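## Task

Get the small yellow sponge off the shelving at the far end of the aisle and set it down on the desk. Every item that was upright on the floor must still be upright afterwards. The robot must not tip over or be left leaning; either one means failure. The result only counts if it stays in place without the robot holding it.

## Robot and tools

ROBOT. The robot is a Hello Robot Stretch 4, about 1.6 m tall, with a single arm. It has an omni-wheel base whose rim lies within 0.23 m of the base origin. A lift rides up a mast, a telescoping arm extends straight forward from it, and a wrist with yaw, pitch and roll carries a two-finger gripper. A loose object may occasionally get a brief push from outside.

FRAMES. The base frame sits on the floor under the centre of the base, with x forward, y left and z up. hand_pose is a point between the open fingertips, given in this frame. With all wrist joints at zero its axes line up with the base axes, but the printed position can be slightly off. The odometry frame is where the base frame was when the scene began. base_odometry counts wheel rotation only, so wheel slip shows up as travel. Heading runs from -3.142 to 3.142 and is positive to the left.

execute_actions. Arguments: "actions", a list holding exactly one action, or an empty list to just read state and images. Optional "cameras": a list drawn from head_camera, head_left_camera, head_right_camera, wrist_camera and all. Leaving it out, null or ["all"] returns every camera, and [] returns none. The images come back in the order given on the "pictures" line.
An action may hold "base", "joints" or both, plus optional "pace" and "contact_limits". The other kind is {"end_of_arm": "enable_torque"} sent on its own. All motions in one action begin together and may end at different times.
- "base" takes exactly one relative move, measured from where the base last reported itself. translate_m is straight travel in metres, forward positive, from -2 to 2. strafe_m is sideways travel in metres, left positive, from -2 to 2. rotate_rad is a turn in place in radians, counter-clockwise (left) positive, from -3.2 to 3.2.
- "joints" is a single object keyed by joint name, and each value is an absolute target, not an offset. lift_m runs 0 to 1.2 m. arm_m is the extension, 0 to 0.55 m. wrist_yaw_rad runs -1.134 to 4.276, with 0 pointing forward, positive turning left, and 3.14 folded back; past 3.4 the arm may get in the way. wrist_pitch_rad runs -1.117 to 4.259, with 0 level and 1.57 pointing straight down. wrist_roll_rad runs -1.117 to 4.259; at 0 the fingers sit level, and positive turns clockwise when seen from behind. gripper_m runs -0.038 to 0.141 m and is the fingertip gap; values below 0 press the fingers together. A target outside its range is clipped and the result notes it. Unknown keys or other bad values get the whole call refused, and nothing moves.
- "pace" is "slow", "default", "fast" or "max". The base's top speeds are 0.1/0.3/0.4/0.6 m/s and 1/2/3/4 rad/s, further capped when the lift is high. The default is "default".
- "contact_limits": {"arm_m": v}, with v from 0 (gentlest) to 0.75; 0.5 is used if it is left out.
No single action runs longer than 15 s. A joint or the base that you leave out of an action may keep pushing toward its earlier target. If a stop is reported, the rest of the calls in that reply are skipped.

wait {"seconds": 0 to 10} commands nothing new and returns state and images. zoom_image {"camera", "region": [x0,y0,x1,y1]} gives a close-up of up to 504x504 pixels of that camera's most recent full image, with the origin at the top left. read_manual only returns licence text. finished_scene {"scene": n} closes the scene for good once the robot has held its last command, and reports success. Replying without any tool call ends everything that remains.

RESULTS. base_status and joint_status tell how each commanded motion finished. "done" for the base only means the wheels turned the full amount. "off_target" means it stopped short and may still be pushing. "contact_stop_at_<key>" means it hit something; that part drops its target and may go slack, so a loaded lift can sink and the base can drift. "limit_stop_at_<name>" covers built-in limits: own_body is a self-collision, often with the gripper tilted up and rolled, and you can still back away from it; tilt means a lean over 6 degrees, which leaves lift, arm and wheels slack. "torque_fault" means a wrist or gripper motor overloaded and went limp; send enable_torque. on_its_own lists uncommanded things, and "held at" there gives a target, not a position. lidar_m has 12 distances in 30-degree sectors, counter-clockwise starting straight ahead (4th left, 7th behind, 10th right); "-" means nothing seen or closer than 0.25 m. It spans roughly 0.15 m up to robot height and misses glass and thin legs. wrist_depth_mm is a 7x7 grid of depths from 100 to 2000 mm. turned_by_wheels versus turned_by_imu: a gap of more than about 0.1 rad points to a collision or slip. base_tilt is in degrees. motor_effort is a percentage, with the peak in brackets; it is noisy and carries fixed offsets. The wheels read positive when turning right.

GRIPPING. Command a gap smaller than the object. Squeezing harder pulls the object toward the wrist, and opening pushes it away. Gripper position and "done" do not show a hold; at targets of 0 or more a firm grip shows up in gripper_m effort. If the fingertips snag on a surface, raise the lift. To unfold at the start, send lift_m 0.4 and wrist_yaw_rad 0 together.

CAMERAS. head_camera looks forward and down from the top of the mast, so turn the base to look elsewhere. head_left_camera and head_right_camera are fisheyes that look down more steeply and show the base and arm. wrist_camera looks along the fingers, with the tips near the bottom of its image.

AVOID. Do not drive or turn carrying over 1 kg with arm_m above 0.2, especially at fast paces, and avoid long pushes with the gripper raised high; both can tip the robot. Also avoid drops, slams, hard hits, pressing the gripper into things during base or arm moves, and knocking over anything that is standing. Let objects rest on their own before finishing. Faster robot motion is better, but thinking time does not count.

Each tool is called after "Call:" as name([rows], argument=value, ...), one row to a line, values as JSON.

## Session

Call:
execute_actions(actions=[])

Scene clock: 0.00 s.
base_odometry: x=+0.000 y=+0.000 heading=+0.000 (m, m, rad; odometry frame)
turned_by_wheels: +0.000 (rad since the last result)
turned_by_imu: +0.000 (rad since the last result)
base_tilt: forward=+0.1 right=+0.6 (deg)
lidar_m: 1.60 2.75 0.64 0.65 0.66 2.27 1.19 0.96 0.99 1.09 1.80 1.43
base_status: not commanded
joint_positions: lift_m=+0.158 arm_m=-0.002 wrist_yaw_rad=+3.084 wrist_pitch_rad=+0.012 wrist_roll_rad=+0.002 gripper_m=+0.057
joint_status: not commanded
motor_effort: lift_m=+20 arm_m=+0 wrist_yaw_rad=-1 wrist_pitch_rad=-6 wrist_roll_rad=-1 gripper_m=-3 wheel_0=+0 wheel_1=+0 wheel_2=+0 (%)
hand_pose: x=-0.1141 y=+0.1040 z=+0.3331 quat_wxyz=(+0.029, -0.006, +0.001, +1.000) (m; base frame)
wrist_depth_mm: - 116 142 1576 - - - / - 113 143 1661 - - - / - 125 161 1618 - - - / 149 148 1308 1618 - - - / 229 1118 1281 1576 1576 1808 1808 / 229 1008 878 931 554 891 1025 / 229 750 741 - - 723 741
pictures: head_camera, head_left_camera, head_right_camera, wrist_camera
Images, in order (width x height): head_camera 420x560, head_left_camera 420x672, head_right_camera 420x672, wrist_camera 616x392.

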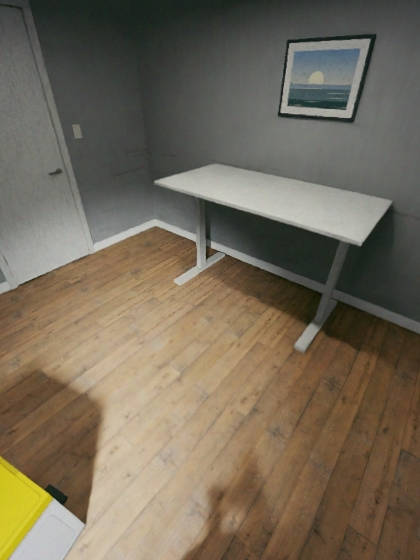

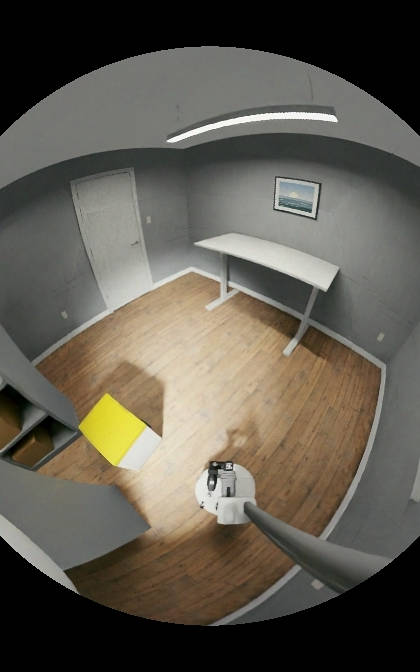

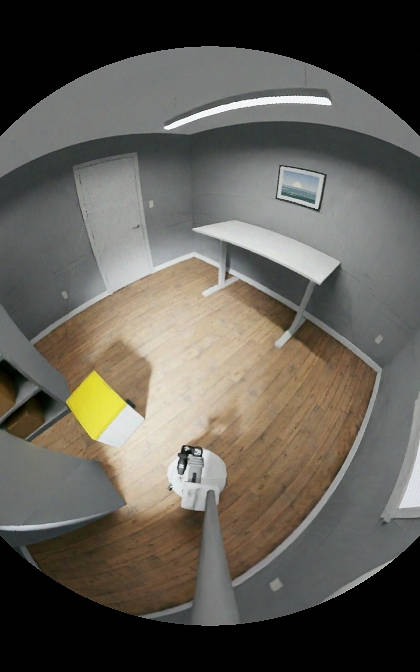

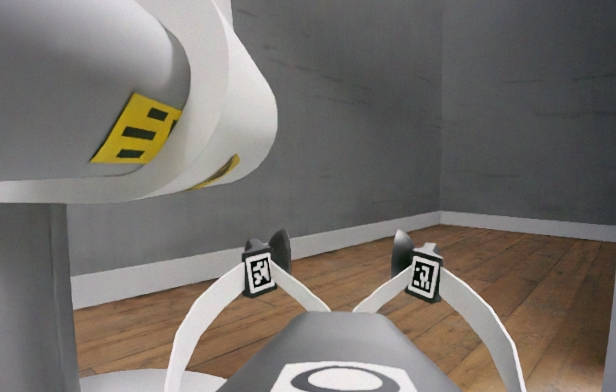

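Call:
execute_actions([
  {"base":{"translate_m":0.9}},
], cameras=[])

Call:
execute_actions([
  {"base":{"rotate_rad":2.55}},
], cameras=["head_camera","head_left_camera"])

Scene clock: 4.93 s.
base_odometry: x=+0.900 y=+0.000 heading=+0.000 (m, m, rad; odometry frame)
turned_by_wheels: +0.000 (rad since the last result)
turned_by_imu: -0.001 (rad since the last result)
base_tilt: forward=+0.0 right=+0.6 (deg)
lidar_m: 0.84 2.13 2.14 1.62 0.72 0.77 1.94 1.56 1.55 1.79 0.74 0.73
base_status: done
joint_positions: lift_m=+0.158 arm_m=-0.002 wrist_yaw_rad=+3.084 wrist_pitch_rad=+0.012 wrist_roll_rad=+0.002 gripper_m=+0.057
joint_status: not commanded
motor_effort: lift_m=+20(20) arm_m=+0(0) wrist_yaw_rad=+0(1) wrist_pitch_rad=-6(6) wrist_roll_rad=+0(0) gripper_m=-2(3) wheel_0=+5(11) wheel_1=+3(9) wheel_2=-3(15) (%)
hand_pose: x=-0.1141 y=+0.1040 z=+0.3331 quat_wxyz=(+0.029, -0.006, +0.001, +1.000) (m; base frame)
wrist_depth_mm: - 116 143 - - 1255 1138 / - 114 144 - - 1255 1138 / - 125 161 - - 1308 1160 / 149 149 1983 - - 1308 866 / 230 1576 1756 1537 1537 1308 842 / 229 1025 878 931 559 904 831 / 229 759 741 - - 732 707
pictures: none
No camera images: the call's "cameras" was empty. Leave "cameras" out to get every camera's image.

Scene clock: 7.50 s.
base_odometry: x=+0.900 y=+0.000 heading=+2.549 (m, m, rad; odometry frame)
turned_by_wheels: +2.549 (rad since the last result)
turned_by_imu: +2.525 (rad since the last result)
base_tilt: forward=+0.1 right=+0.6 (deg)
lidar_m: 0.73 2.01 1.56 1.54 1.72 0.73 0.73 0.83 1.28 2.15 1.70 0.74
base_status: done
joint_positions: lift_m=+0.158 arm_m=-0.002 wrist_yaw_rad=+3.084 wrist_pitch_rad=+0.012 wrist_roll_rad=+0.002 gripper_m=+0.057
joint_status: not commanded
motor_effort: lift_m=+20(20) arm_m=+0(0) wrist_yaw_rad=-1(1) wrist_pitch_rad=-5(6) wrist_roll_rad=+0(0) gripper_m=-3(1) wheel_0=-7(12) wheel_1=-4(12) wheel_2=-6(12) (%)
hand_pose: x=-0.1141 y=+0.1040 z=+0.3331 quat_wxyz=(+0.029, -0.006, +0.001, +1.000) (m; base frame)
wrist_depth_mm: - 116 143 1499 1397 1499 1464 / - 113 143 1618 1576 1537 1464 / - 125 161 1576 1576 1537 1537 / 149 148 1756 1661 1618 1576 1499 / 229 1708 1756 1499 1366 1537 1499 / 230 991 904 931 535 891 1025 / 229 759 732 - - 732 741
pictures: head_camera, head_left_camera
Images, in order (width x height): head_camera 420x560, head_left_camera 420x672.

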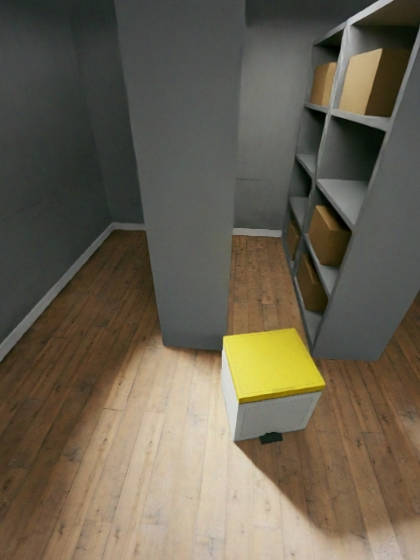

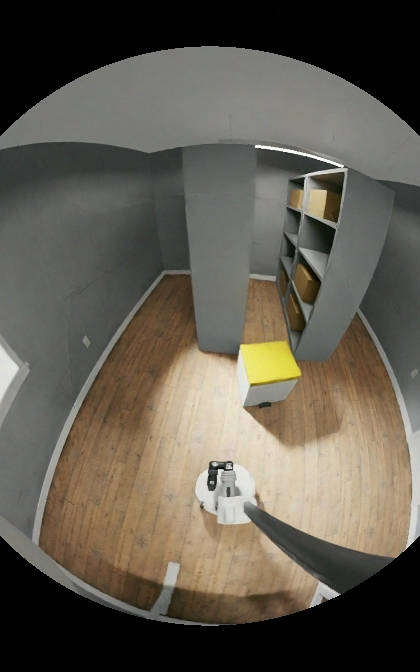

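Call:
execute_actions([
  {"base":{"strafe_m":0.25}},
], cameras=[])

Call:
execute_actions([
  {"base":{"translate_m":0.93}},
], cameras=["head_right_camera"])

Call:
execute_actions([
  {"base":{"strafe_m":-0.8},"pace":"slow"},
], cameras=["head_camera","head_right_camera"])

Scene clock: 10.17 s.
base_odometry: x=+0.760 y=-0.207 heading=+2.549 (m, m, rad; odometry frame)
turned_by_wheels: +0.000 (rad since the last result)
turned_by_imu: +0.001 (rad since the last result)
base_tilt: forward=+0.0 right=+0.6 (deg)
lidar_m: 1.37 1.69 1.31 1.27 1.40 0.71 0.71 0.77 1.19 2.37 1.09 0.84
base_status: done
joint_positions: lift_m=+0.158 arm_m=-0.002 wrist_yaw_rad=+3.084 wrist_pitch_rad=+0.012 wrist_roll_rad=+0.002 gripper_m=+0.057
joint_status: not commanded
motor_effort: lift_m=+20(20) arm_m=-1(0) wrist_yaw_rad=+0(1) wrist_pitch_rad=-5(6) wrist_roll_rad=-1(1) gripper_m=-2(3) wheel_0=-6(12) wheel_1=+3(13) wheel_2=+0(2) (%)
hand_pose: x=-0.1141 y=+0.1040 z=+0.3331 quat_wxyz=(+0.029, -0.006, +0.001, +1.000) (m; base frame)
wrist_depth_mm: - 116 142 1464 1576 1499 1464 / - 113 144 1576 1537 1464 1430 / - 125 161 1618 1537 1499 1430 / 150 148 1708 1661 1576 1499 1464 / 229 1661 1708 1397 1499 1537 1499 / 229 1025 891 946 554 904 1025 / 229 759 741 - - 723 741
pictures: none
No camera images: the call's "cameras" was empty. Leave "cameras" out to get every camera's image.

Scene clock: 14.77 s.
base_odometry: x=-0.011 y=+0.312 heading=+2.549 (m, m, rad; odometry frame)
turned_by_wheels: +0.000 (rad since the last result)
turned_by_imu: -0.002 (rad since the last result)
base_tilt: forward=+0.0 right=+0.6 (deg)
lidar_m: 0.44 1.55 1.19 1.21 1.32 2.00 1.96 1.82 0.39 0.36 0.35 0.45
base_status: done
joint_positions: lift_m=+0.158 arm_m=-0.002 wrist_yaw_rad=+3.084 wrist_pitch_rad=+0.012 wrist_roll_rad=+0.002 gripper_m=+0.057
joint_status: not commanded
motor_effort: lift_m=+20(20) arm_m=+0(0) wrist_yaw_rad=-2(1) wrist_pitch_rad=-5(6) wrist_roll_rad=+0(1) gripper_m=-4(1) wheel_0=+6(11) wheel_1=+3(9) wheel_2=-3(14) (%)
hand_pose: x=-0.1141 y=+0.1040 z=+0.3331 quat_wxyz=(+0.029, -0.006, +0.001, +1.000) (m; base frame)
wrist_depth_mm: - 116 143 - - - - / - 113 143 - - - - / - 125 161 - - - - / 149 148 - - - - - / 230 1661 1661 1537 1537 1708 1756 / 230 1025 904 946 549 917 1042 / 229 759 741 - - 723 732
pictures: head_right_camera
Images, in order (width x height): head_right_camera 420x672.

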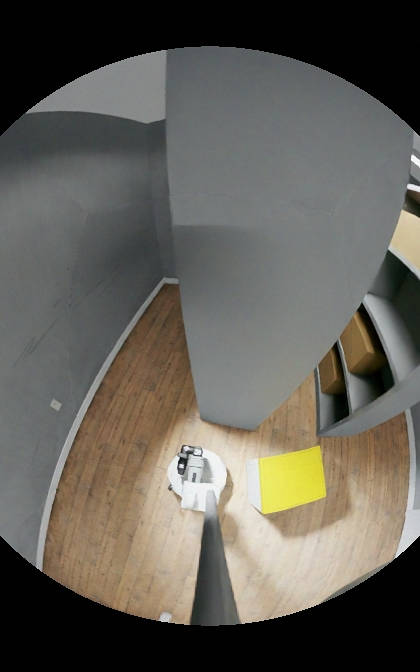

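action 0: "base": strafe_m = -0.8 would last too long for one action: at the pace "slow" strafe_m can be at most 0.78 in either direction: name a faster pace, or command the rest in another action

Call:
execute_actions([
  {"base":{"strafe_m":-0.75},"pace":"slow"},
], cameras=["head_camera","head_right_camera"])

Scene clock: 23.63 s.
base_odometry: x=+0.407 y=+0.934 heading=+2.550 (m, m, rad; odometry frame)
turned_by_wheels: +0.000 (rad since the last result)
turned_by_imu: -0.002 (rad since the last result)
base_tilt: forward=+0.1 right=+0.6 (deg)
lidar_m: 1.07 0.53 0.59 1.95 2.06 1.76 2.15 2.22 0.25 0.25 0.25 0.40
base_status: done
joint_positions: lift_m=+0.158 arm_m=-0.002 wrist_yaw_rad=+3.084 wrist_pitch_rad=+0.012 wrist_roll_rad=+0.002 gripper_m=+0.057
joint_status: not commanded
motor_effort: lift_m=+20(20) arm_m=+0(0) wrist_yaw_rad=-1(1) wrist_pitch_rad=-5(6) wrist_roll_rad=-1(2) gripper_m=-3(3) wheel_0=+10(12) wheel_1=-7(10) wheel_2=+0(2) (%)
hand_pose: x=-0.1141 y=+0.1040 z=+0.3331 quat_wxyz=(+0.029, -0.006, +0.001, +1.000) (m; base frame)
wrist_depth_mm: - 116 142 - - - - / - 113 144 - - - - / - 125 161 - - - - / 149 148 - - - - - / 230 1618 1661 1537 1537 1756 1708 / 229 1025 904 931 544 904 1042 / 229 759 723 - - 732 741
pictures: head_camera, head_right_camera
Images, in order (width x height): head_camera 420x560, head_right_camera 420x672.

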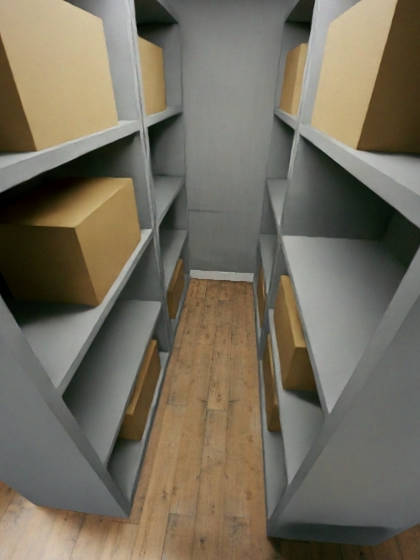

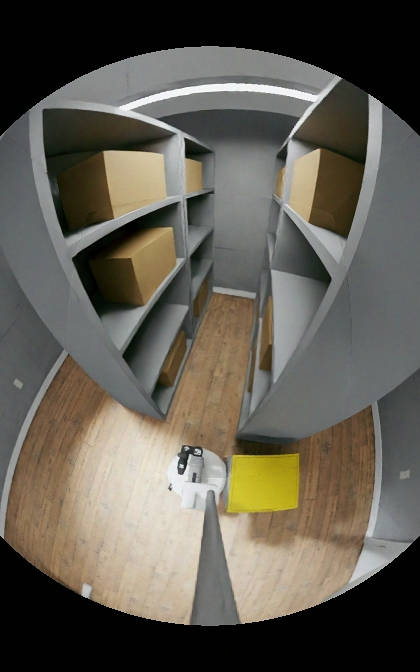

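Call:
execute_actions([
  {"base":{"strafe_m":0.15}},
], cameras=[])

Call:
execute_actions([
  {"base":{"rotate_rad":-0.11}},
], cameras=[])

Call:
execute_actions([
  {"base":{"translate_m":0.9}},
], cameras=["head_camera","head_right_camera","head_left_camera"])

Scene clock: 26.03 s.
base_odometry: x=+0.323 y=+0.810 heading=+2.549 (m, m, rad; odometry frame)
turned_by_wheels: +0.000 (rad since the last result)
turned_by_imu: +0.000 (rad since the last result)
base_tilt: forward=+0.0 right=+0.6 (deg)
lidar_m: 0.66 0.43 0.63 1.81 1.93 1.75 2.20 1.94 0.37 0.33 0.36 0.59
base_status: done
joint_positions: lift_m=+0.158 arm_m=-0.002 wrist_yaw_rad=+3.084 wrist_pitch_rad=+0.012 wrist_roll_rad=+0.002 gripper_m=+0.057
joint_status: not commanded
motor_effort: lift_m=+20(20) arm_m=+0(1) wrist_yaw_rad=-1(0) wrist_pitch_rad=-5(6) wrist_roll_rad=+0(0) gripper_m=-2(4) wheel_0=-5(15) wheel_1=+1(11) wheel_2=+0(1) (%)
hand_pose: x=-0.1141 y=+0.1040 z=+0.3331 quat_wxyz=(+0.029, -0.006, +0.001, +1.000) (m; base frame)
wrist_depth_mm: - 116 142 - - - - / - 113 144 - - - - / - 125 162 - - - - / 149 148 - - - - - / 230 1661 1708 1499 1499 1756 1708 / 229 1008 891 946 544 891 1042 / 229 741 741 - - 732 732
pictures: none
No camera images: the call's "cameras" was empty. Leave "cameras" out to get every camera's image.

Scene clock: 26.80 s.
base_odometry: x=+0.323 y=+0.810 heading=+2.441 (m, m, rad; odometry frame)
turned_by_wheels: -0.109 (rad since the last result)
turned_by_imu: -0.108 (rad since the last result)
base_tilt: forward=+0.0 right=+0.6 (deg)
lidar_m: 0.90 0.44 0.53 1.79 1.90 1.76 2.09 1.80 0.38 0.33 0.34 0.51
base_status: done
joint_positions: lift_m=+0.158 arm_m=-0.002 wrist_yaw_rad=+3.084 wrist_pitch_rad=+0.012 wrist_roll_rad=+0.002 gripper_m=+0.057
joint_status: not commanded
motor_effort: lift_m=+20(20) arm_m=-1(1) wrist_yaw_rad=+0(0) wrist_pitch_rad=-6(6) wrist_roll_rad=+0(1) gripper_m=-2(1) wheel_0=+5(8) wheel_1=+5(10) wheel_2=+4(8) (%)
hand_pose: x=-0.1141 y=+0.1040 z=+0.3331 quat_wxyz=(+0.029, -0.006, +0.001, +1.000) (m; base frame)
wrist_depth_mm: - 116 142 - - - - / - 113 144 - - - - / - 125 161 - - - - / 149 148 - - - - - / 229 1661 1708 1537 1576 1756 1708 / 229 1025 917 931 554 891 1025 / 229 759 750 - - 723 732
pictures: none
No camera images: the call's "cameras" was empty. Leave "cameras" out to get every camera's image.

Scene clock: 31.27 s.
base_odometry: x=-0.365 y=+1.390 heading=+2.441 (m, m, rad; odometry frame)
turned_by_wheels: +0.001 (rad since the last result)
turned_by_imu: -0.001 (rad since the last result)
base_tilt: forward=+0.0 right=+0.6 (deg)
lidar_m: 0.85 0.32 0.25 0.25 0.25 0.33 3.46 0.53 0.38 0.37 0.38 0.53
base_status: done
joint_positions: lift_m=+0.158 arm_m=-0.002 wrist_yaw_rad=+3.084 wrist_pitch_rad=+0.012 wrist_roll_rad=+0.002 gripper_m=+0.057
joint_status: not commanded
motor_effort: lift_m=+20(20) arm_m=+0(0) wrist_yaw_rad=+0(2) wrist_pitch_rad=-5(5) wrist_roll_rad=-1(2) gripper_m=-1(2) wheel_0=+7(12) wheel_1=+4(8) wheel_2=-4(15) (%)
hand_pose: x=-0.1141 y=+0.1040 z=+0.3331 quat_wxyz=(+0.029, -0.006, +0.001, +1.000) (m; base frame)
wrist_depth_mm: - 116 142 - - 340 300 / - 114 144 - - 484 462 / - 125 161 - - 580 574 / 149 148 - - - 591 574 / 229 854 1661 1499 597 591 266 / 229 842 904 931 402 296 258 / 229 759 732 - - 564 254
pictures: head_camera, head_left_camera, head_right_camera
Images, in order (width x height): head_camera 420x560, head_left_camera 420x672, head_right_camera 420x672.

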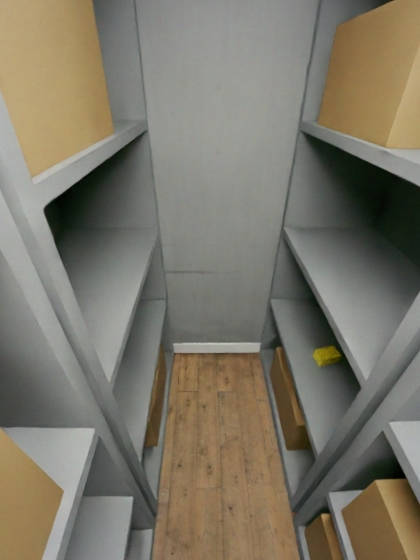

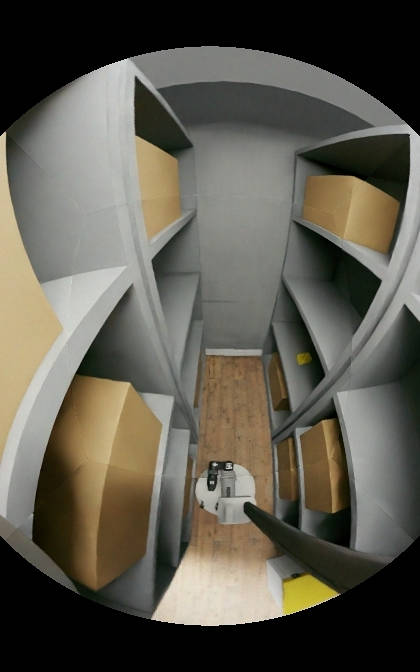

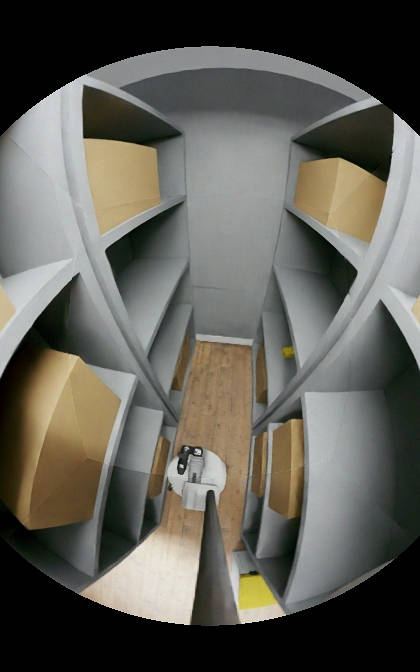

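Call:
execute_actions([
  {"base":{"strafe_m":-0.04},"joints":{"lift_m":0.45}},
], cameras=[])

Call:
execute_actions([
  {"base":{"translate_m":0.82}},
], cameras=[])

Call:
execute_actions([
  {"base":{"rotate_rad":-1.55},"pace":"slow"},
], cameras=[])

Call:
execute_actions([
  {"joints":{"wrist_yaw_rad":0,"gripper_m":0.12}},
])

Scene clock: 34.23 s.
base_odometry: x=-0.339 y=+1.420 heading=+2.441 (m, m, rad; odometry frame)
turned_by_wheels: +0.000 (rad since the last result)
turned_by_imu: +0.000 (rad since the last result)
base_tilt: forward=+0.0 right=+0.6 (deg)
lidar_m: 0.98 0.37 0.25 0.25 0.26 0.38 3.06 0.47 0.34 0.32 0.35 0.49
base_status: done
joint_positions: lift_m=+0.450 arm_m=-0.002 wrist_yaw_rad=+3.084 wrist_pitch_rad=+0.012 wrist_roll_rad=+0.002 gripper_m=+0.057
joint_status: all done
motor_effort: lift_m=+24(25) arm_m=-1(0) wrist_yaw_rad=+0(1) wrist_pitch_rad=-6(6) wrist_roll_rad=-1(0) gripper_m=-3(1) wheel_0=+5(15) wheel_1=-1(11) wheel_2=+0(3) (%)
hand_pose: x=-0.1141 y=+0.1040 z=+0.6244 quat_wxyz=(+0.029, -0.006, +0.001, +1.000) (m; base frame)
wrist_depth_mm: - 116 142 - - 559 554 / - 113 144 - - 574 559 / - 125 161 - - 580 564 / 149 148 - - - 585 574 / 229 1008 - - - 597 580 / 230 842 1118 1618 407 389 389 / 229 842 1308 - - 609 298
pictures: none
No camera images: the call's "cameras" was empty. Leave "cameras" out to get every camera's image.

Scene clock: 38.43 s.
base_odometry: x=-0.966 y=+1.948 heading=+2.442 (m, m, rad; odometry frame)
turned_by_wheels: +0.000 (rad since the last result)
turned_by_imu: -0.002 (rad since the last result)
base_tilt: forward=+0.1 right=+0.6 (deg)
lidar_m: 0.50 0.34 0.25 0.25 0.26 0.37 1.08 0.48 0.36 0.34 0.36 0.51
base_status: done
joint_positions: lift_m=+0.450 arm_m=-0.002 wrist_yaw_rad=+3.084 wrist_pitch_rad=+0.012 wrist_roll_rad=+0.002 gripper_m=+0.057
joint_status: not commanded
motor_effort: lift_m=+24(25) arm_m=-1(0) wrist_yaw_rad=+1(0) wrist_pitch_rad=-7(7) wrist_roll_rad=+0(2) gripper_m=-1(3) wheel_0=+6(11) wheel_1=+3(8) wheel_2=-4(14) (%)
hand_pose: x=-0.1141 y=+0.1040 z=+0.6244 quat_wxyz=(+0.029, -0.006, +0.001, +1.000) (m; base frame)
wrist_depth_mm: - 116 142 - 1025 452 455 / - 113 144 - 1336 462 455 / - 125 162 - 1397 469 462 / 149 148 1464 - 1366 473 466 / 229 1430 1464 - 917 480 469 / 229 960 1464 1618 382 394 389 / 229 878 1308 - - 488 289
pictures: none
No camera images: the call's "cameras" was empty. Leave "cameras" out to get every camera's image.

Scene clock: 41.27 s.
base_odometry: x=-0.966 y=+1.948 heading=+0.893 (m, m, rad; odometry frame)
turned_by_wheels: -1.548 (rad since the last result)
turned_by_imu: -1.534 (rad since the last result)
base_tilt: forward=+0.0 right=+0.6 (deg)
lidar_m: 0.34 0.35 0.51 0.48 0.32 0.26 0.25 0.25 0.39 1.14 0.47 0.36
base_status: done
joint_positions: lift_m=+0.450 arm_m=-0.002 wrist_yaw_rad=+3.084 wrist_pitch_rad=+0.012 wrist_roll_rad=+0.002 gripper_m=+0.057
joint_status: not commanded
motor_effort: lift_m=+24(24) arm_m=+0(1) wrist_yaw_rad=-1(0) wrist_pitch_rad=-4(5) wrist_roll_rad=+0(0) gripper_m=-2(3) wheel_0=+9(9) wheel_1=+7(10) wheel_2=+5(9) (%)
hand_pose: x=-0.1141 y=+0.1040 z=+0.6244 quat_wxyz=(+0.029, -0.006, +0.001, +1.000) (m; base frame)
wrist_depth_mm: - 116 142 768 750 732 609 / - 113 144 788 788 788 621 / - 125 161 820 809 788 627 / 149 148 842 831 809 798 627 / 230 654 654 585 585 668 585 / 229 394 387 382 285 368 387 / 229 854 609 - - 591 574
pictures: none
No camera images: the call's "cameras" was empty. Leave "cameras" out to get every camera's image.

Scene clock: 43.63 s.
base_odometry: x=-0.966 y=+1.948 heading=+0.893 (m, m, rad; odometry frame)
turned_by_wheels: +0.000 (rad since the last result)
turned_by_imu: +0.000 (rad since the last result)
base_tilt: forward=+0.0 right=+0.6 (deg)
lidar_m: 0.33 0.37 0.51 0.50 0.34 0.26 0.25 0.26 0.37 1.14 0.50 0.36
base_status: not commanded
joint_positions: lift_m=+0.450 arm_m=-0.002 wrist_yaw_rad=+0.000 wrist_pitch_rad=+0.012 wrist_roll_rad=+0.002 gripper_m=+0.120
joint_status: all done
motor_effort: lift_m=+24(24) arm_m=+0(0) wrist_yaw_rad=-1(6) wrist_pitch_rad=-5(6) wrist_roll_rad=+0(0) gripper_m=+1(1) wheel_0=+9(9) wheel_1=+7(7) wheel_2=+6(6) (%)
hand_pose: x=+0.4573 y=-0.0873 z=+0.6244 quat_wxyz=(+1.000, +0.001, +0.006, +0.000) (m; base frame)
wrist_depth_mm: 609 597 574 559 549 530 517 / 615 609 580 569 554 535 525 / 627 615 597 569 559 544 521 / 634 615 597 580 564 544 525 / 603 615 238 574 564 508 521 / 373 379 266 174 338 334 387 / 281 274 264 - - 277 278
pictures: head_camera, head_left_camera, head_right_camera, wrist_camera
camera_calibration (this result's frames):
wrist_camera: T_world_to_cam=[[0.0733033, -0.997266, 0.00930429, -0.108517], [-0.0779938, -0.0150332, -0.99684, 0.69942], [0.994255, 0.0723461, -0.0788826, -0.165412], [0, 0, 0, 1]] pos_world=[0.226967, -0.0857394, 0.685172]
Images, in order (width x height): head_camera 420x560, head_left_camera 420x672, head_right_camera 420x672, wrist_camera 616x392.

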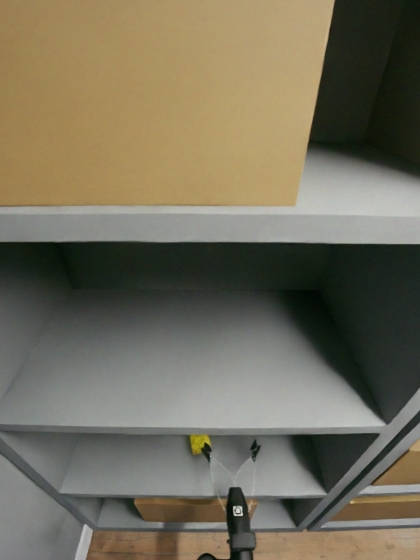

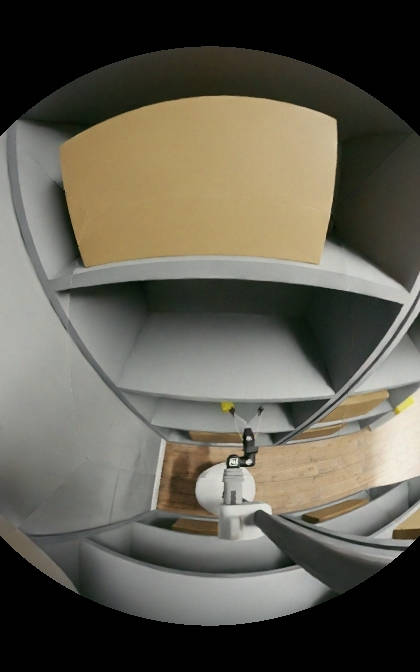

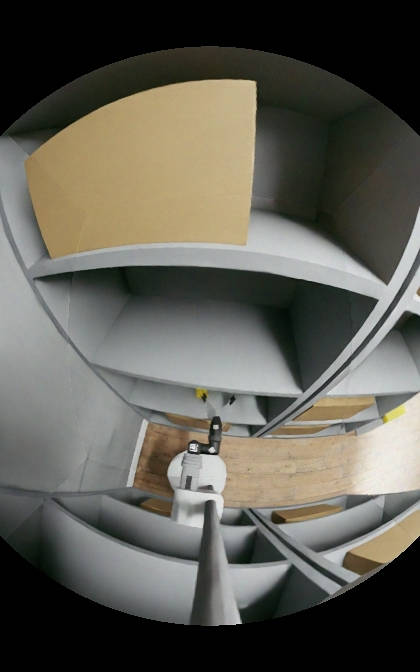

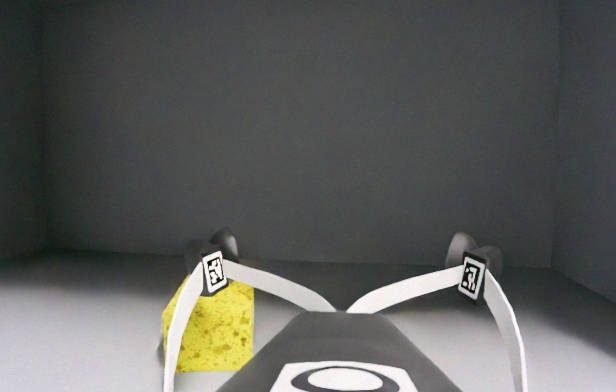

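Call:
execute_actions([
  {"base":{"strafe_m":0.1}},
], cameras=[])

Call:
execute_actions([
  {"joints":{"wrist_pitch_rad":0.22,"arm_m":0.06}},
], cameras=["wrist_camera"])

Scene clock: 46.33 s.
base_odometry: x=-1.044 y=+2.011 heading=+0.893 (m, m, rad; odometry frame)
turned_by_wheels: +0.000 (rad since the last result)
turned_by_imu: +0.000 (rad since the last result)
base_tilt: forward=+0.0 right=+0.6 (deg)
lidar_m: 0.32 0.35 0.42 0.39 0.33 0.25 0.25 0.26 0.37 1.13 0.48 0.35
base_status: done
joint_positions: lift_m=+0.450 arm_m=-0.002 wrist_yaw_rad=+0.000 wrist_pitch_rad=+0.012 wrist_roll_rad=+0.002 gripper_m=+0.120
joint_status: not commanded
motor_effort: lift_m=+24(24) arm_m=-1(1) wrist_yaw_rad=-1(1) wrist_pitch_rad=-6(6) wrist_roll_rad=-1(1) gripper_m=-2(2) wheel_0=-6(13) wheel_1=+3(11) wheel_2=+0(4) (%)
hand_pose: x=+0.4573 y=-0.0874 z=+0.6244 quat_wxyz=(+1.000, +0.001, +0.006, +0.000) (m; base frame)
wrist_depth_mm: 535 603 585 569 549 530 517 / 539 609 585 564 554 530 525 / 544 615 597 574 564 539 525 / 544 634 597 585 559 554 535 / 521 615 236 580 569 508 539 / 375 384 359 174 289 338 384 / 279 274 294 - - 277 279
pictures: none
No camera images: the call's "cameras" was empty. Leave "cameras" out to get every camera's image.

Scene clock: 47.40 s.
base_odometry: x=-1.044 y=+2.011 heading=+0.893 (m, m, rad; odometry frame)
turned_by_wheels: +0.000 (rad since the last result)
turned_by_imu: +0.000 (rad since the last result)
base_tilt: forward=+0.0 right=+0.6 (deg)
lidar_m: 0.34 0.36 0.42 0.40 0.34 0.25 0.25 0.26 0.38 1.10 0.48 0.36
base_status: not commanded
joint_positions: lift_m=+0.450 arm_m=+0.059 wrist_yaw_rad=+0.000 wrist_pitch_rad=+0.222 wrist_roll_rad=+0.002 gripper_m=+0.120
joint_status: all done
motor_effort: lift_m=+24(24) arm_m=+5(7) wrist_yaw_rad=+0(0) wrist_pitch_rad=-5(5) wrist_roll_rad=-2(2) gripper_m=+1(1) wheel_0=-6(6) wheel_1=+3(3) wheel_2=+0(0) (%)
hand_pose: x=+0.5114 y=-0.0874 z=+0.5644 quat_wxyz=(+0.994, +0.001, +0.111, +0.000) (m; base frame)
wrist_depth_mm: 504 500 484 473 459 439 433 / 521 525 504 492 477 462 455 / 539 544 521 512 496 480 469 / 477 477 469 466 459 459 455 / 317 314 236 224 224 270 304 / 232 235 224 175 197 210 227 / 191 187 195 - - 183 188
pictures: wrist_camera
camera_calibration (this result's frames):
wrist_camera: T_world_to_cam=[[0.0732899, -0.997292, -0.00610963, -0.103324], [-0.284166, -0.0150101, -0.958658, 0.727646], [0.95597, 0.0719961, -0.284496, -0.0883709], [0, 0, 0, 1]] pos_world=[0.298825, -0.0857596, 0.671791]
Images, in order (width x height): wrist_camera 616x392.

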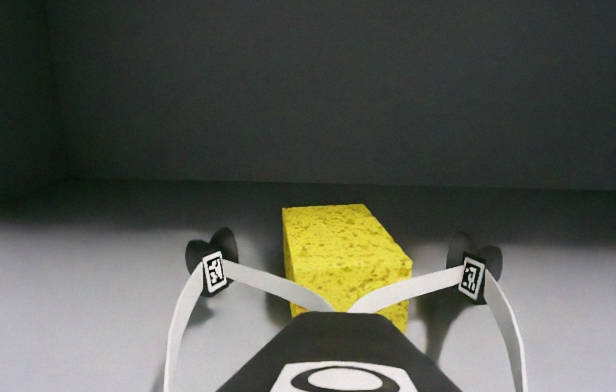

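Tips look level with the top; lower a bit.

Call:
execute_actions([
  {"joints":{"lift_m":0.43}},
], cameras=[])

Call:
execute_actions([
  {"joints":{"gripper_m":0.025}},
], cameras=[])

Call:
execute_actions([
  {"joints":{"lift_m":0.52,"arm_m":0}},
], cameras=["wrist_camera"])

Call:
execute_actions([
  {"base":{"strafe_m":-0.22}},
], cameras=[])

Call:
execute_actions([
  {"base":{"rotate_rad":1.52},"pace":"slow"},
], cameras=["head_camera"])

Scene clock: 48.73 s.
base_odometry: x=-1.044 y=+2.011 heading=+0.893 (m, m, rad; odometry frame)
turned_by_wheels: +0.000 (rad since the last result)
turned_by_imu: +0.000 (rad since the last result)
base_tilt: forward=+0.0 right=+0.6 (deg)
lidar_m: 0.32 0.38 0.42 0.40 0.33 0.25 0.25 0.26 0.37 1.14 0.48 0.35
base_status: not commanded
joint_positions: lift_m=+0.431 arm_m=+0.059 wrist_yaw_rad=-0.001 wrist_pitch_rad=+0.215 wrist_roll_rad=+0.002 gripper_m=+0.120
joint_status: all done
motor_effort: lift_m=+12(22) arm_m=+5(5) wrist_yaw_rad=+1(2) wrist_pitch_rad=+16(16) wrist_roll_rad=+0(0) gripper_m=+0(0) wheel_0=-5(6) wheel_1=+2(3) wheel_2=+0(0) (%)
hand_pose: x=+0.5118 y=-0.0877 z=+0.5474 quat_wxyz=(+0.994, +0.001, +0.107, -0.001) (m; base frame)
wrist_depth_mm: 504 500 484 469 462 449 433 / 521 521 508 488 477 462 449 / 539 539 525 512 492 480 473 / 439 436 430 272 427 421 418 / 281 283 232 190 196 258 274 / 207 209 200 184 186 194 204 / 169 165 173 - - 164 -
pictures: none
No camera images: the call's "cameras" was empty. Leave "cameras" out to get every camera's image.

Scene clock: 50.57 s.
base_odometry: x=-1.044 y=+2.011 heading=+0.893 (m, m, rad; odometry frame)
turned_by_wheels: +0.000 (rad since the last result)
turned_by_imu: +0.000 (rad since the last result)
base_tilt: forward=+0.0 right=+0.6 (deg)
lidar_m: 0.34 0.36 0.42 0.40 0.33 0.26 0.25 0.27 0.37 1.15 0.50 0.35
base_status: not commanded
joint_positions: lift_m=+0.431 arm_m=+0.059 wrist_yaw_rad=+0.001 wrist_pitch_rad=+0.216 wrist_roll_rad=+0.002 gripper_m=+0.025
joint_status: all done
motor_effort: lift_m=+13(13) arm_m=+5(5) wrist_yaw_rad=-2(3) wrist_pitch_rad=+12(19) wrist_roll_rad=+0(2) gripper_m=-13(16) wheel_0=-5(5) wheel_1=+3(2) wheel_2=+0(0) (%)
hand_pose: x=+0.5120 y=-0.0872 z=+0.5469 quat_wxyz=(+0.994, +0.001, +0.108, +0.000) (m; base frame)
wrist_depth_mm: 504 496 488 469 459 445 433 / 535 521 504 488 477 459 449 / 539 549 530 508 492 480 466 / 430 427 424 382 415 415 413 / 279 279 279 183 183 273 270 / 206 207 189 184 186 183 202 / 168 164 172 - - 163 -
pictures: none
No camera images: the call's "cameras" was empty. Leave "cameras" out to get every camera's image.

Scene clock: 51.93 s.
base_odometry: x=-1.044 y=+2.011 heading=+0.893 (m, m, rad; odometry frame)
turned_by_wheels: +0.000 (rad since the last result)
turned_by_imu: +0.000 (rad since the last result)
base_tilt: forward=+0.0 right=+0.6 (deg)
lidar_m: 0.33 0.35 0.42 0.39 0.34 0.26 0.25 0.27 0.38 1.16 0.48 0.36
base_status: not commanded
joint_positions: lift_m=+0.520 arm_m=+0.001 wrist_yaw_rad=+0.000 wrist_pitch_rad=+0.222 wrist_roll_rad=+0.002 gripper_m=+0.025
joint_status: all done
motor_effort: lift_m=+24(25) arm_m=-5(5) wrist_yaw_rad=+0(4) wrist_pitch_rad=-6(12) wrist_roll_rad=-2(0) gripper_m=-13(15) wheel_0=-5(6) wheel_1=+3(2) wheel_2=+0(0) (%)
hand_pose: x=+0.4532 y=-0.0874 z=+0.6342 quat_wxyz=(+0.994, +0.001, +0.111, +0.000) (m; base frame)
wrist_depth_mm: 530 559 544 530 512 500 484 / 539 574 564 544 530 512 504 / 539 603 585 569 549 539 517 / 544 634 609 580 569 559 544 / 480 480 484 183 183 466 459 / 353 357 325 183 186 182 343 / 289 283 297 - - 279 -
pictures: wrist_camera
camera_calibration (this result's frames):
wrist_camera: T_world_to_cam=[[0.0732812, -0.997292, -0.00613349, -0.0986095], [-0.284544, -0.0150131, -0.958545, 0.778178], [0.955858, 0.0719886, -0.284874, -0.0124997], [0, 0, 0, 1]] pos_world=[0.2406, -0.0857598, 0.741753]
Images, in order (width x height): wrist_camera 616x392.

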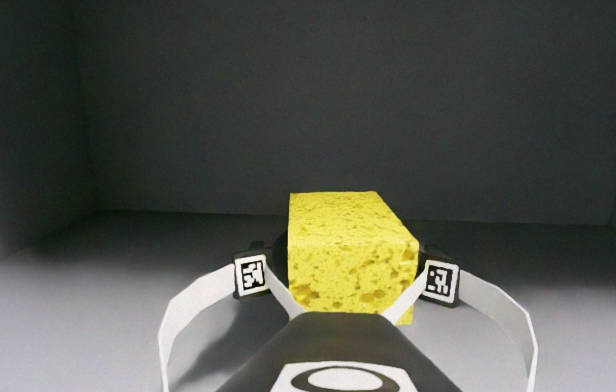

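Scene clock: 53.97 s.
base_odometry: x=-0.873 y=+1.873 heading=+0.894 (m, m, rad; odometry frame)
turned_by_wheels: +0.000 (rad since the last result)
turned_by_imu: +0.000 (rad since the last result)
base_tilt: forward=+0.1 right=+0.7 (deg)
lidar_m: 0.32 0.36 0.51 0.62 0.33 0.25 0.25 0.26 0.38 1.17 0.46 0.35
base_status: done
joint_positions: lift_m=+0.520 arm_m=+0.001 wrist_yaw_rad=+0.000 wrist_pitch_rad=+0.222 wrist_roll_rad=+0.002 gripper_m=+0.025
joint_status: not commanded
motor_effort: lift_m=+24(24) arm_m=-5(5) wrist_yaw_rad=+1(1) wrist_pitch_rad=-7(6) wrist_roll_rad=+0(2) gripper_m=-14(14) wheel_0=+6(14) wheel_1=-1(11) wheel_2=+0(1) (%)
hand_pose: x=+0.4532 y=-0.0874 z=+0.6343 quat_wxyz=(+0.994, +0.001, +0.111, +0.000) (m; base frame)
wrist_depth_mm: 564 544 535 521 504 484 325 / 585 574 549 539 521 500 327 / 621 597 574 554 539 504 319 / 640 621 603 569 559 500 317 / 477 477 477 183 182 436 314 / 353 357 325 183 185 182 315 / 291 282 297 - - 281 -
pictures: none
No camera images: the call's "cameras" was empty. Leave "cameras" out to get every camera's image.

Scene clock: 56.77 s.
base_odometry: x=-0.873 y=+1.873 heading=+2.412 (m, m, rad; odometry frame)
turned_by_wheels: +1.518 (rad since the last result)
turned_by_imu: +1.504 (rad since the last result)
base_tilt: forward=+0.0 right=+0.6 (deg)
lidar_m: 0.61 0.37 0.26 0.25 0.26 0.35 0.99 0.51 0.35 0.33 0.35 0.49
base_status: done
joint_positions: lift_m=+0.520 arm_m=+0.001 wrist_yaw_rad=+0.000 wrist_pitch_rad=+0.222 wrist_roll_rad=+0.002 gripper_m=+0.025
joint_status: not commanded
motor_effort: lift_m=+24(24) arm_m=-5(5) wrist_yaw_rad=+1(1) wrist_pitch_rad=-6(6) wrist_roll_rad=-2(2) gripper_m=-11(14) wheel_0=-9(10) wheel_1=-5(8) wheel_2=-6(10) (%)
hand_pose: x=+0.4532 y=-0.0874 z=+0.6343 quat_wxyz=(+0.994, +0.001, +0.111, +0.000) (m; base frame)
wrist_depth_mm: 389 379 375 370 364 351 349 / 397 394 389 382 377 366 362 / 418 413 407 399 392 384 379 / 433 436 424 410 404 404 392 / 455 459 439 182 183 418 413 / 449 477 466 183 186 183 427 / 462 508 492 - - 466 413
pictures: head_camera
Images, in order (width x height): head_camera 420x560.

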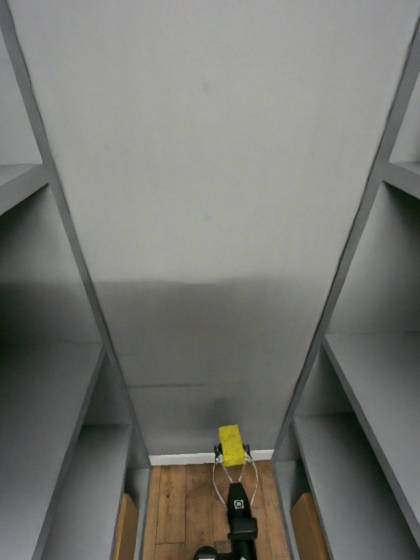

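Call:
execute_actions([
  {"base":{"strafe_m":-0.03}},
], cameras=[])

Call:
execute_actions([
  {"base":{"translate_m":-2}},
], cameras=[])

Call:
execute_actions([
  {"base":{"rotate_rad":3.14},"joints":{"lift_m":0.75},"pace":"slow"},
], cameras=["head_camera","wrist_camera"])

Scene clock: 58.07 s.
base_odometry: x=-0.853 y=+1.895 heading=+2.412 (m, m, rad; odometry frame)
turned_by_wheels: +0.000 (rad since the last result)
turned_by_imu: +0.000 (rad since the last result)
base_tilt: forward=+0.0 right=+0.6 (deg)
lidar_m: 0.62 0.41 0.29 0.27 0.29 0.39 1.09 0.47 0.32 0.29 0.32 0.45
base_status: done
joint_positions: lift_m=+0.520 arm_m=+0.001 wrist_yaw_rad=+0.000 wrist_pitch_rad=+0.222 wrist_roll_rad=+0.002 gripper_m=+0.025
joint_status: not commanded
motor_effort: lift_m=+24(24) arm_m=-5(5) wrist_yaw_rad=+0(0) wrist_pitch_rad=-6(7) wrist_roll_rad=-1(0) gripper_m=-13(16) wheel_0=+4(12) wheel_1=-2(12) wheel_2=+0(4) (%)
hand_pose: x=+0.4532 y=-0.0874 z=+0.6343 quat_wxyz=(+0.994, +0.001, +0.111, +0.000) (m; base frame)
wrist_depth_mm: 387 379 375 368 362 355 347 / 402 397 387 382 373 368 362 / 424 418 404 402 392 387 375 / 442 433 427 410 407 402 389 / 466 452 445 183 182 421 389 / 477 477 462 183 185 182 389 / 488 504 488 - - 462 397
pictures: none
No camera images: the call's "cameras" was empty. Leave "cameras" out to get every camera's image.

Scene clock: 66.23 s.
base_odometry: x=+0.638 y=+0.562 heading=+2.412 (m, m, rad; odometry frame)
turned_by_wheels: +0.000 (rad since the last result)
turned_by_imu: +0.003 (rad since the last result)
base_tilt: forward=+0.1 right=+0.6 (deg)
lidar_m: 1.06 0.81 1.91 1.82 1.86 1.38 1.34 1.35 1.99 1.91 0.43 0.47
base_status: done
joint_positions: lift_m=+0.520 arm_m=+0.001 wrist_yaw_rad=+0.000 wrist_pitch_rad=+0.222 wrist_roll_rad=+0.002 gripper_m=+0.025
joint_status: not commanded
motor_effort: lift_m=+24(24) arm_m=-5(5) wrist_yaw_rad=+0(1) wrist_pitch_rad=-6(6) wrist_roll_rad=-1(1) gripper_m=-14(15) wheel_0=-5(11) wheel_1=-3(9) wheel_2=+3(15) (%)
hand_pose: x=+0.4531 y=-0.0874 z=+0.6343 quat_wxyz=(+0.994, +0.001, +0.111, +0.000) (m; base frame)
wrist_depth_mm: 530 1308 1336 - - 1255 477 / 539 1397 1397 - - 842 496 / 585 1025 1397 - - 878 512 / 603 621 1366 - 1397 768 530 / 640 627 976 183 183 991 559 / 661 668 1025 183 185 183 580 / 699 683 1008 - - 640 397
pictures: none
No camera images: the call's "cameras" was empty. Leave "cameras" out to get every camera's image.

Scene clock: 70.67 s.
base_odometry: x=+0.638 y=+0.562 heading=-0.733 (m, m, rad; odometry frame)
turned_by_wheels: +3.139 (rad since the last result)
turned_by_imu: +3.109 (rad since the last result)
base_tilt: forward=+0.0 right=+0.6 (deg)
lidar_m: 1.30 1.36 1.98 1.89 0.42 0.49 1.07 0.80 1.90 1.80 1.87 1.36
base_status: done
joint_positions: lift_m=+0.750 arm_m=+0.001 wrist_yaw_rad=+0.000 wrist_pitch_rad=+0.222 wrist_roll_rad=+0.002 gripper_m=+0.025
joint_status: all done
motor_effort: lift_m=+25(25) arm_m=-5(5) wrist_yaw_rad=-1(0) wrist_pitch_rad=-6(5) wrist_roll_rad=-1(0) gripper_m=-12(15) wheel_0=-6(10) wheel_1=-5(9) wheel_2=-6(10) (%)
hand_pose: x=+0.4532 y=-0.0874 z=+0.8642 quat_wxyz=(+0.994, +0.001, +0.111, +0.000) (m; base frame)
wrist_depth_mm: 1808 1863 1756 1756 1708 1661 1661 / 1863 1808 1808 1808 1756 1708 1708 / 1983 1983 1921 1808 1808 1808 1808 / - - - 1863 1863 1921 1808 / - - - 183 183 1921 1921 / 1661 1661 1499 183 185 182 1661 / 1397 1336 1366 - - 1336 1336
pictures: head_camera, wrist_camera
camera_calibration (this result's frames):
wrist_camera: T_world_to_cam=[[0.0733223, -0.997289, -0.00614019, -0.097198], [-0.284543, -0.0150184, -0.958546, 0.99861], [0.955855, 0.0720299, -0.284873, 0.0530364], [0, 0, 0, 1]] pos_world=[0.240579, -0.0857572, 0.971725]
Images, in order (width x height): head_camera 420x560, wrist_camera 616x392.

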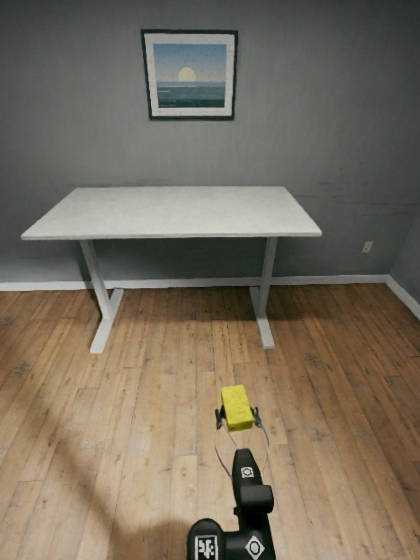

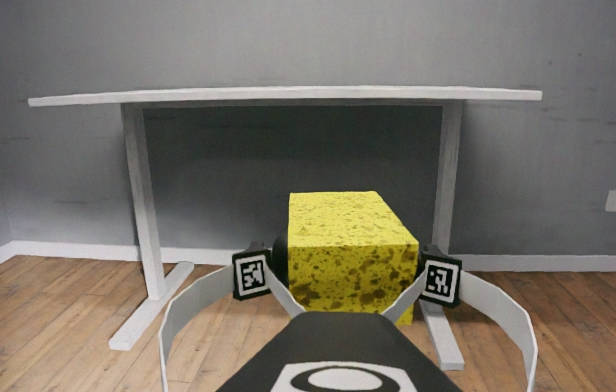

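Desk ≈0.93 high.

Call:
execute_actions([
  {"base":{"translate_m":0.75},"joints":{"lift_m":0.92}},
], cameras=[])

Call:
execute_actions([
  {"joints":{"arm_m":0.3}},
], cameras=["wrist_camera"])

Scene clock: 74.93 s.
base_odometry: x=+1.195 y=+0.060 heading=-0.732 (m, m, rad; odometry frame)
turned_by_wheels: +0.001 (rad since the last result)
turned_by_imu: -0.001 (rad since the last result)
base_tilt: forward=+0.0 right=+0.6 (deg)
lidar_m: 0.54 0.58 0.79 1.90 2.01 1.07 1.32 1.57 1.92 1.79 0.82 0.59
base_status: done
joint_positions: lift_m=+0.920 arm_m=+0.001 wrist_yaw_rad=+0.000 wrist_pitch_rad=+0.222 wrist_roll_rad=+0.002 gripper_m=+0.025
joint_status: all done
motor_effort: lift_m=+24(26) arm_m=-5(5) wrist_yaw_rad=+1(0) wrist_pitch_rad=-6(6) wrist_roll_rad=-1(0) gripper_m=-15(15) wheel_0=+5(10) wheel_1=+5(8) wheel_2=-1(14) (%)
hand_pose: x=+0.4531 y=-0.0874 z=+1.0342 quat_wxyz=(+0.994, +0.001, +0.111, +0.000) (m; base frame)
wrist_depth_mm: 1078 1078 1060 1025 1025 1008 976 / 1160 1098 1098 1078 1042 1042 1008 / 1160 1118 1138 1078 1078 1060 1060 / 668 676 661 597 647 640 634 / 439 439 442 183 183 430 427 / 1366 1336 1308 183 185 182 351 / 1464 1397 1366 - - 1281 1255
pictures: none
No camera images: the call's "cameras" was empty. Leave "cameras" out to get every camera's image.

Scene clock: 76.93 s.
base_odometry: x=+1.195 y=+0.060 heading=-0.732 (m, m, rad; odometry frame)
turned_by_wheels: +0.000 (rad since the last result)
turned_by_imu: +0.000 (rad since the last result)
base_tilt: forward=+0.0 right=+0.6 (deg)
lidar_m: 0.54 0.58 0.79 1.88 1.99 1.07 1.32 1.57 1.90 1.78 0.80 0.58
base_status: not commanded
joint_positions: lift_m=+0.920 arm_m=+0.299 wrist_yaw_rad=+0.000 wrist_pitch_rad=+0.222 wrist_roll_rad=+0.002 gripper_m=+0.025
joint_status: all done
motor_effort: lift_m=+24(24) arm_m=+5(3) wrist_yaw_rad=-1(0) wrist_pitch_rad=-7(6) wrist_roll_rad=-1(0) gripper_m=-14(14) wheel_0=+5(5) wheel_1=+5(5) wheel_2=-1(1) (%)
hand_pose: x=+0.7514 y=-0.0874 z=+1.0343 quat_wxyz=(+0.994, +0.001, +0.111, +0.000) (m; base frame)
wrist_depth_mm: 809 788 778 750 759 732 723 / 831 820 798 798 759 759 750 / 866 854 831 820 809 788 778 / 661 661 654 591 640 634 621 / 436 436 433 183 183 424 415 / 322 324 298 183 185 182 315 / 264 257 270 - - 255 -
pictures: wrist_camera
camera_calibration (this result's frames):
wrist_camera: T_world_to_cam=[[0.0733431, -0.997288, -0.00613389, -0.118041], [-0.284461, -0.0150242, -0.95857, 1.24645], [0.955878, 0.0720493, -0.284791, -0.183737], [0, 0, 0, 1]] pos_world=[0.538855, -0.0857558, 1.14176]
Images, in order (width x height): wrist_camera 616x392.

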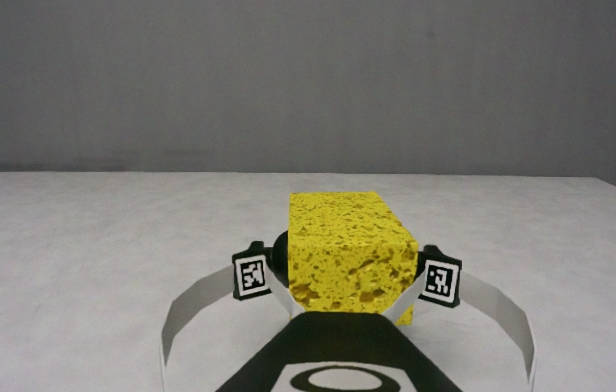

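Call:
execute_actions([
  {"joints":{"lift_m":0.858},"pace":"slow"},
], cameras=[])

Call:
execute_actions([
  {"joints":{"gripper_m":0.12}},
], cameras=[])

Call:
execute_actions([
  {"joints":{"lift_m":0.95,"arm_m":0.1}},
], cameras=["wrist_camera"])

Call:
finished_scene(scene=1)

Scene clock: 78.83 s.
base_odometry: x=+1.195 y=+0.060 heading=-0.732 (m, m, rad; odometry frame)
turned_by_wheels: +0.000 (rad since the last result)
turned_by_imu: +0.000 (rad since the last result)
base_tilt: forward=+0.1 right=+0.7 (deg)
lidar_m: 0.56 0.58 0.79 1.87 2.00 1.08 1.30 1.58 1.90 1.78 0.81 0.60
base_status: not commanded
joint_positions: lift_m=+0.858 arm_m=+0.299 wrist_yaw_rad=+0.000 wrist_pitch_rad=+0.222 wrist_roll_rad=+0.002 gripper_m=+0.025
joint_status: all done
motor_effort: lift_m=+15(23) arm_m=+5(5) wrist_yaw_rad=-1(1) wrist_pitch_rad=-6(6) wrist_roll_rad=+1(1) gripper_m=-16(15) wheel_0=+5(5) wheel_1=+5(5) wheel_2=-1(1) (%)
hand_pose: x=+0.7514 y=-0.0874 z=+0.9730 quat_wxyz=(+0.994, +0.001, +0.111, +0.000) (m; base frame)
wrist_depth_mm: 798 778 788 768 750 723 723 / 831 820 798 798 768 759 768 / 842 842 831 798 798 778 759 / 445 442 439 394 430 427 424 / 293 294 294 183 183 286 282 / 217 218 200 183 186 182 211 / 178 174 181 - - 172 -
pictures: none
No camera images: the call's "cameras" was empty. Leave "cameras" out to get every camera's image.

Scene clock: 80.67 s.
base_odometry: x=+1.195 y=+0.060 heading=-0.732 (m, m, rad; odometry frame)
turned_by_wheels: +0.000 (rad since the last result)
turned_by_imu: +0.000 (rad since the last result)
base_tilt: forward=+0.1 right=+0.7 (deg)
lidar_m: 0.55 0.58 0.77 1.90 1.99 1.06 1.29 1.57 1.89 1.78 0.80 0.59
base_status: not commanded
joint_positions: lift_m=+0.858 arm_m=+0.299 wrist_yaw_rad=+0.000 wrist_pitch_rad=+0.222 wrist_roll_rad=+0.002 gripper_m=+0.120
joint_status: all done
motor_effort: lift_m=+15(15) arm_m=+5(5) wrist_yaw_rad=-1(0) wrist_pitch_rad=-5(6) wrist_roll_rad=-2(0) gripper_m=-1(11) wheel_0=+5(5) wheel_1=+5(5) wheel_2=-1(1) (%)
hand_pose: x=+0.7514 y=-0.0874 z=+0.9730 quat_wxyz=(+0.994, +0.001, +0.111, +0.000) (m; base frame)
wrist_depth_mm: 809 778 778 759 750 732 715 / 842 831 809 798 768 750 750 / 842 842 820 809 788 778 768 / 445 442 439 281 427 427 424 / 291 294 236 201 215 252 282 / 216 220 210 175 196 196 212 / 178 174 183 - - 171 -
pictures: none
No camera images: the call's "cameras" was empty. Leave "cameras" out to get every camera's image.

Scene clock: 82.37 s.
base_odometry: x=+1.195 y=+0.060 heading=-0.732 (m, m, rad; odometry frame)
turned_by_wheels: +0.000 (rad since the last result)
turned_by_imu: +0.000 (rad since the last result)
base_tilt: forward=+0.0 right=+0.6 (deg)
lidar_m: 0.54 0.58 0.81 1.86 1.99 1.07 1.31 1.59 1.91 1.79 0.81 0.60
base_status: not commanded
joint_positions: lift_m=+0.950 arm_m=+0.101 wrist_yaw_rad=+0.000 wrist_pitch_rad=+0.222 wrist_roll_rad=+0.002 gripper_m=+0.120
joint_status: all done
motor_effort: lift_m=+24(25) arm_m=-5(4) wrist_yaw_rad=+1(1) wrist_pitch_rad=-5(6) wrist_roll_rad=-1(1) gripper_m=+0(1) wheel_0=+5(5) wheel_1=+5(5) wheel_2=-1(1) (%)
hand_pose: x=+0.5532 y=-0.0874 z=+1.0643 quat_wxyz=(+0.994, +0.001, +0.111, +0.000) (m; base frame)
wrist_depth_mm: 991 976 931 931 946 904 891 / 1025 1025 991 991 960 946 917 / 1078 1060 1042 1025 1008 991 960 / 768 768 768 750 750 750 741 / 504 508 237 466 473 436 488 / 375 379 362 174 343 336 366 / 309 301 315 - - 297 296
pictures: wrist_camera
camera_calibration (this result's frames):
wrist_camera: T_world_to_cam=[[0.0732097, -0.997298, -0.00613149, -0.103282], [-0.284432, -0.0149861, -0.958579, 1.2188], [0.955897, 0.0719213, -0.28476, 0.0142792], [0, 0, 0, 1]] pos_world=[0.340576, -0.0857651, 1.17175]
Images, in order (width x height): wrist_camera 616x392.

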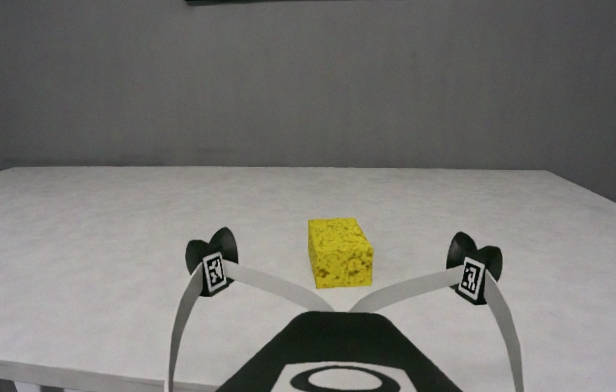

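The scene is finished: the task was done.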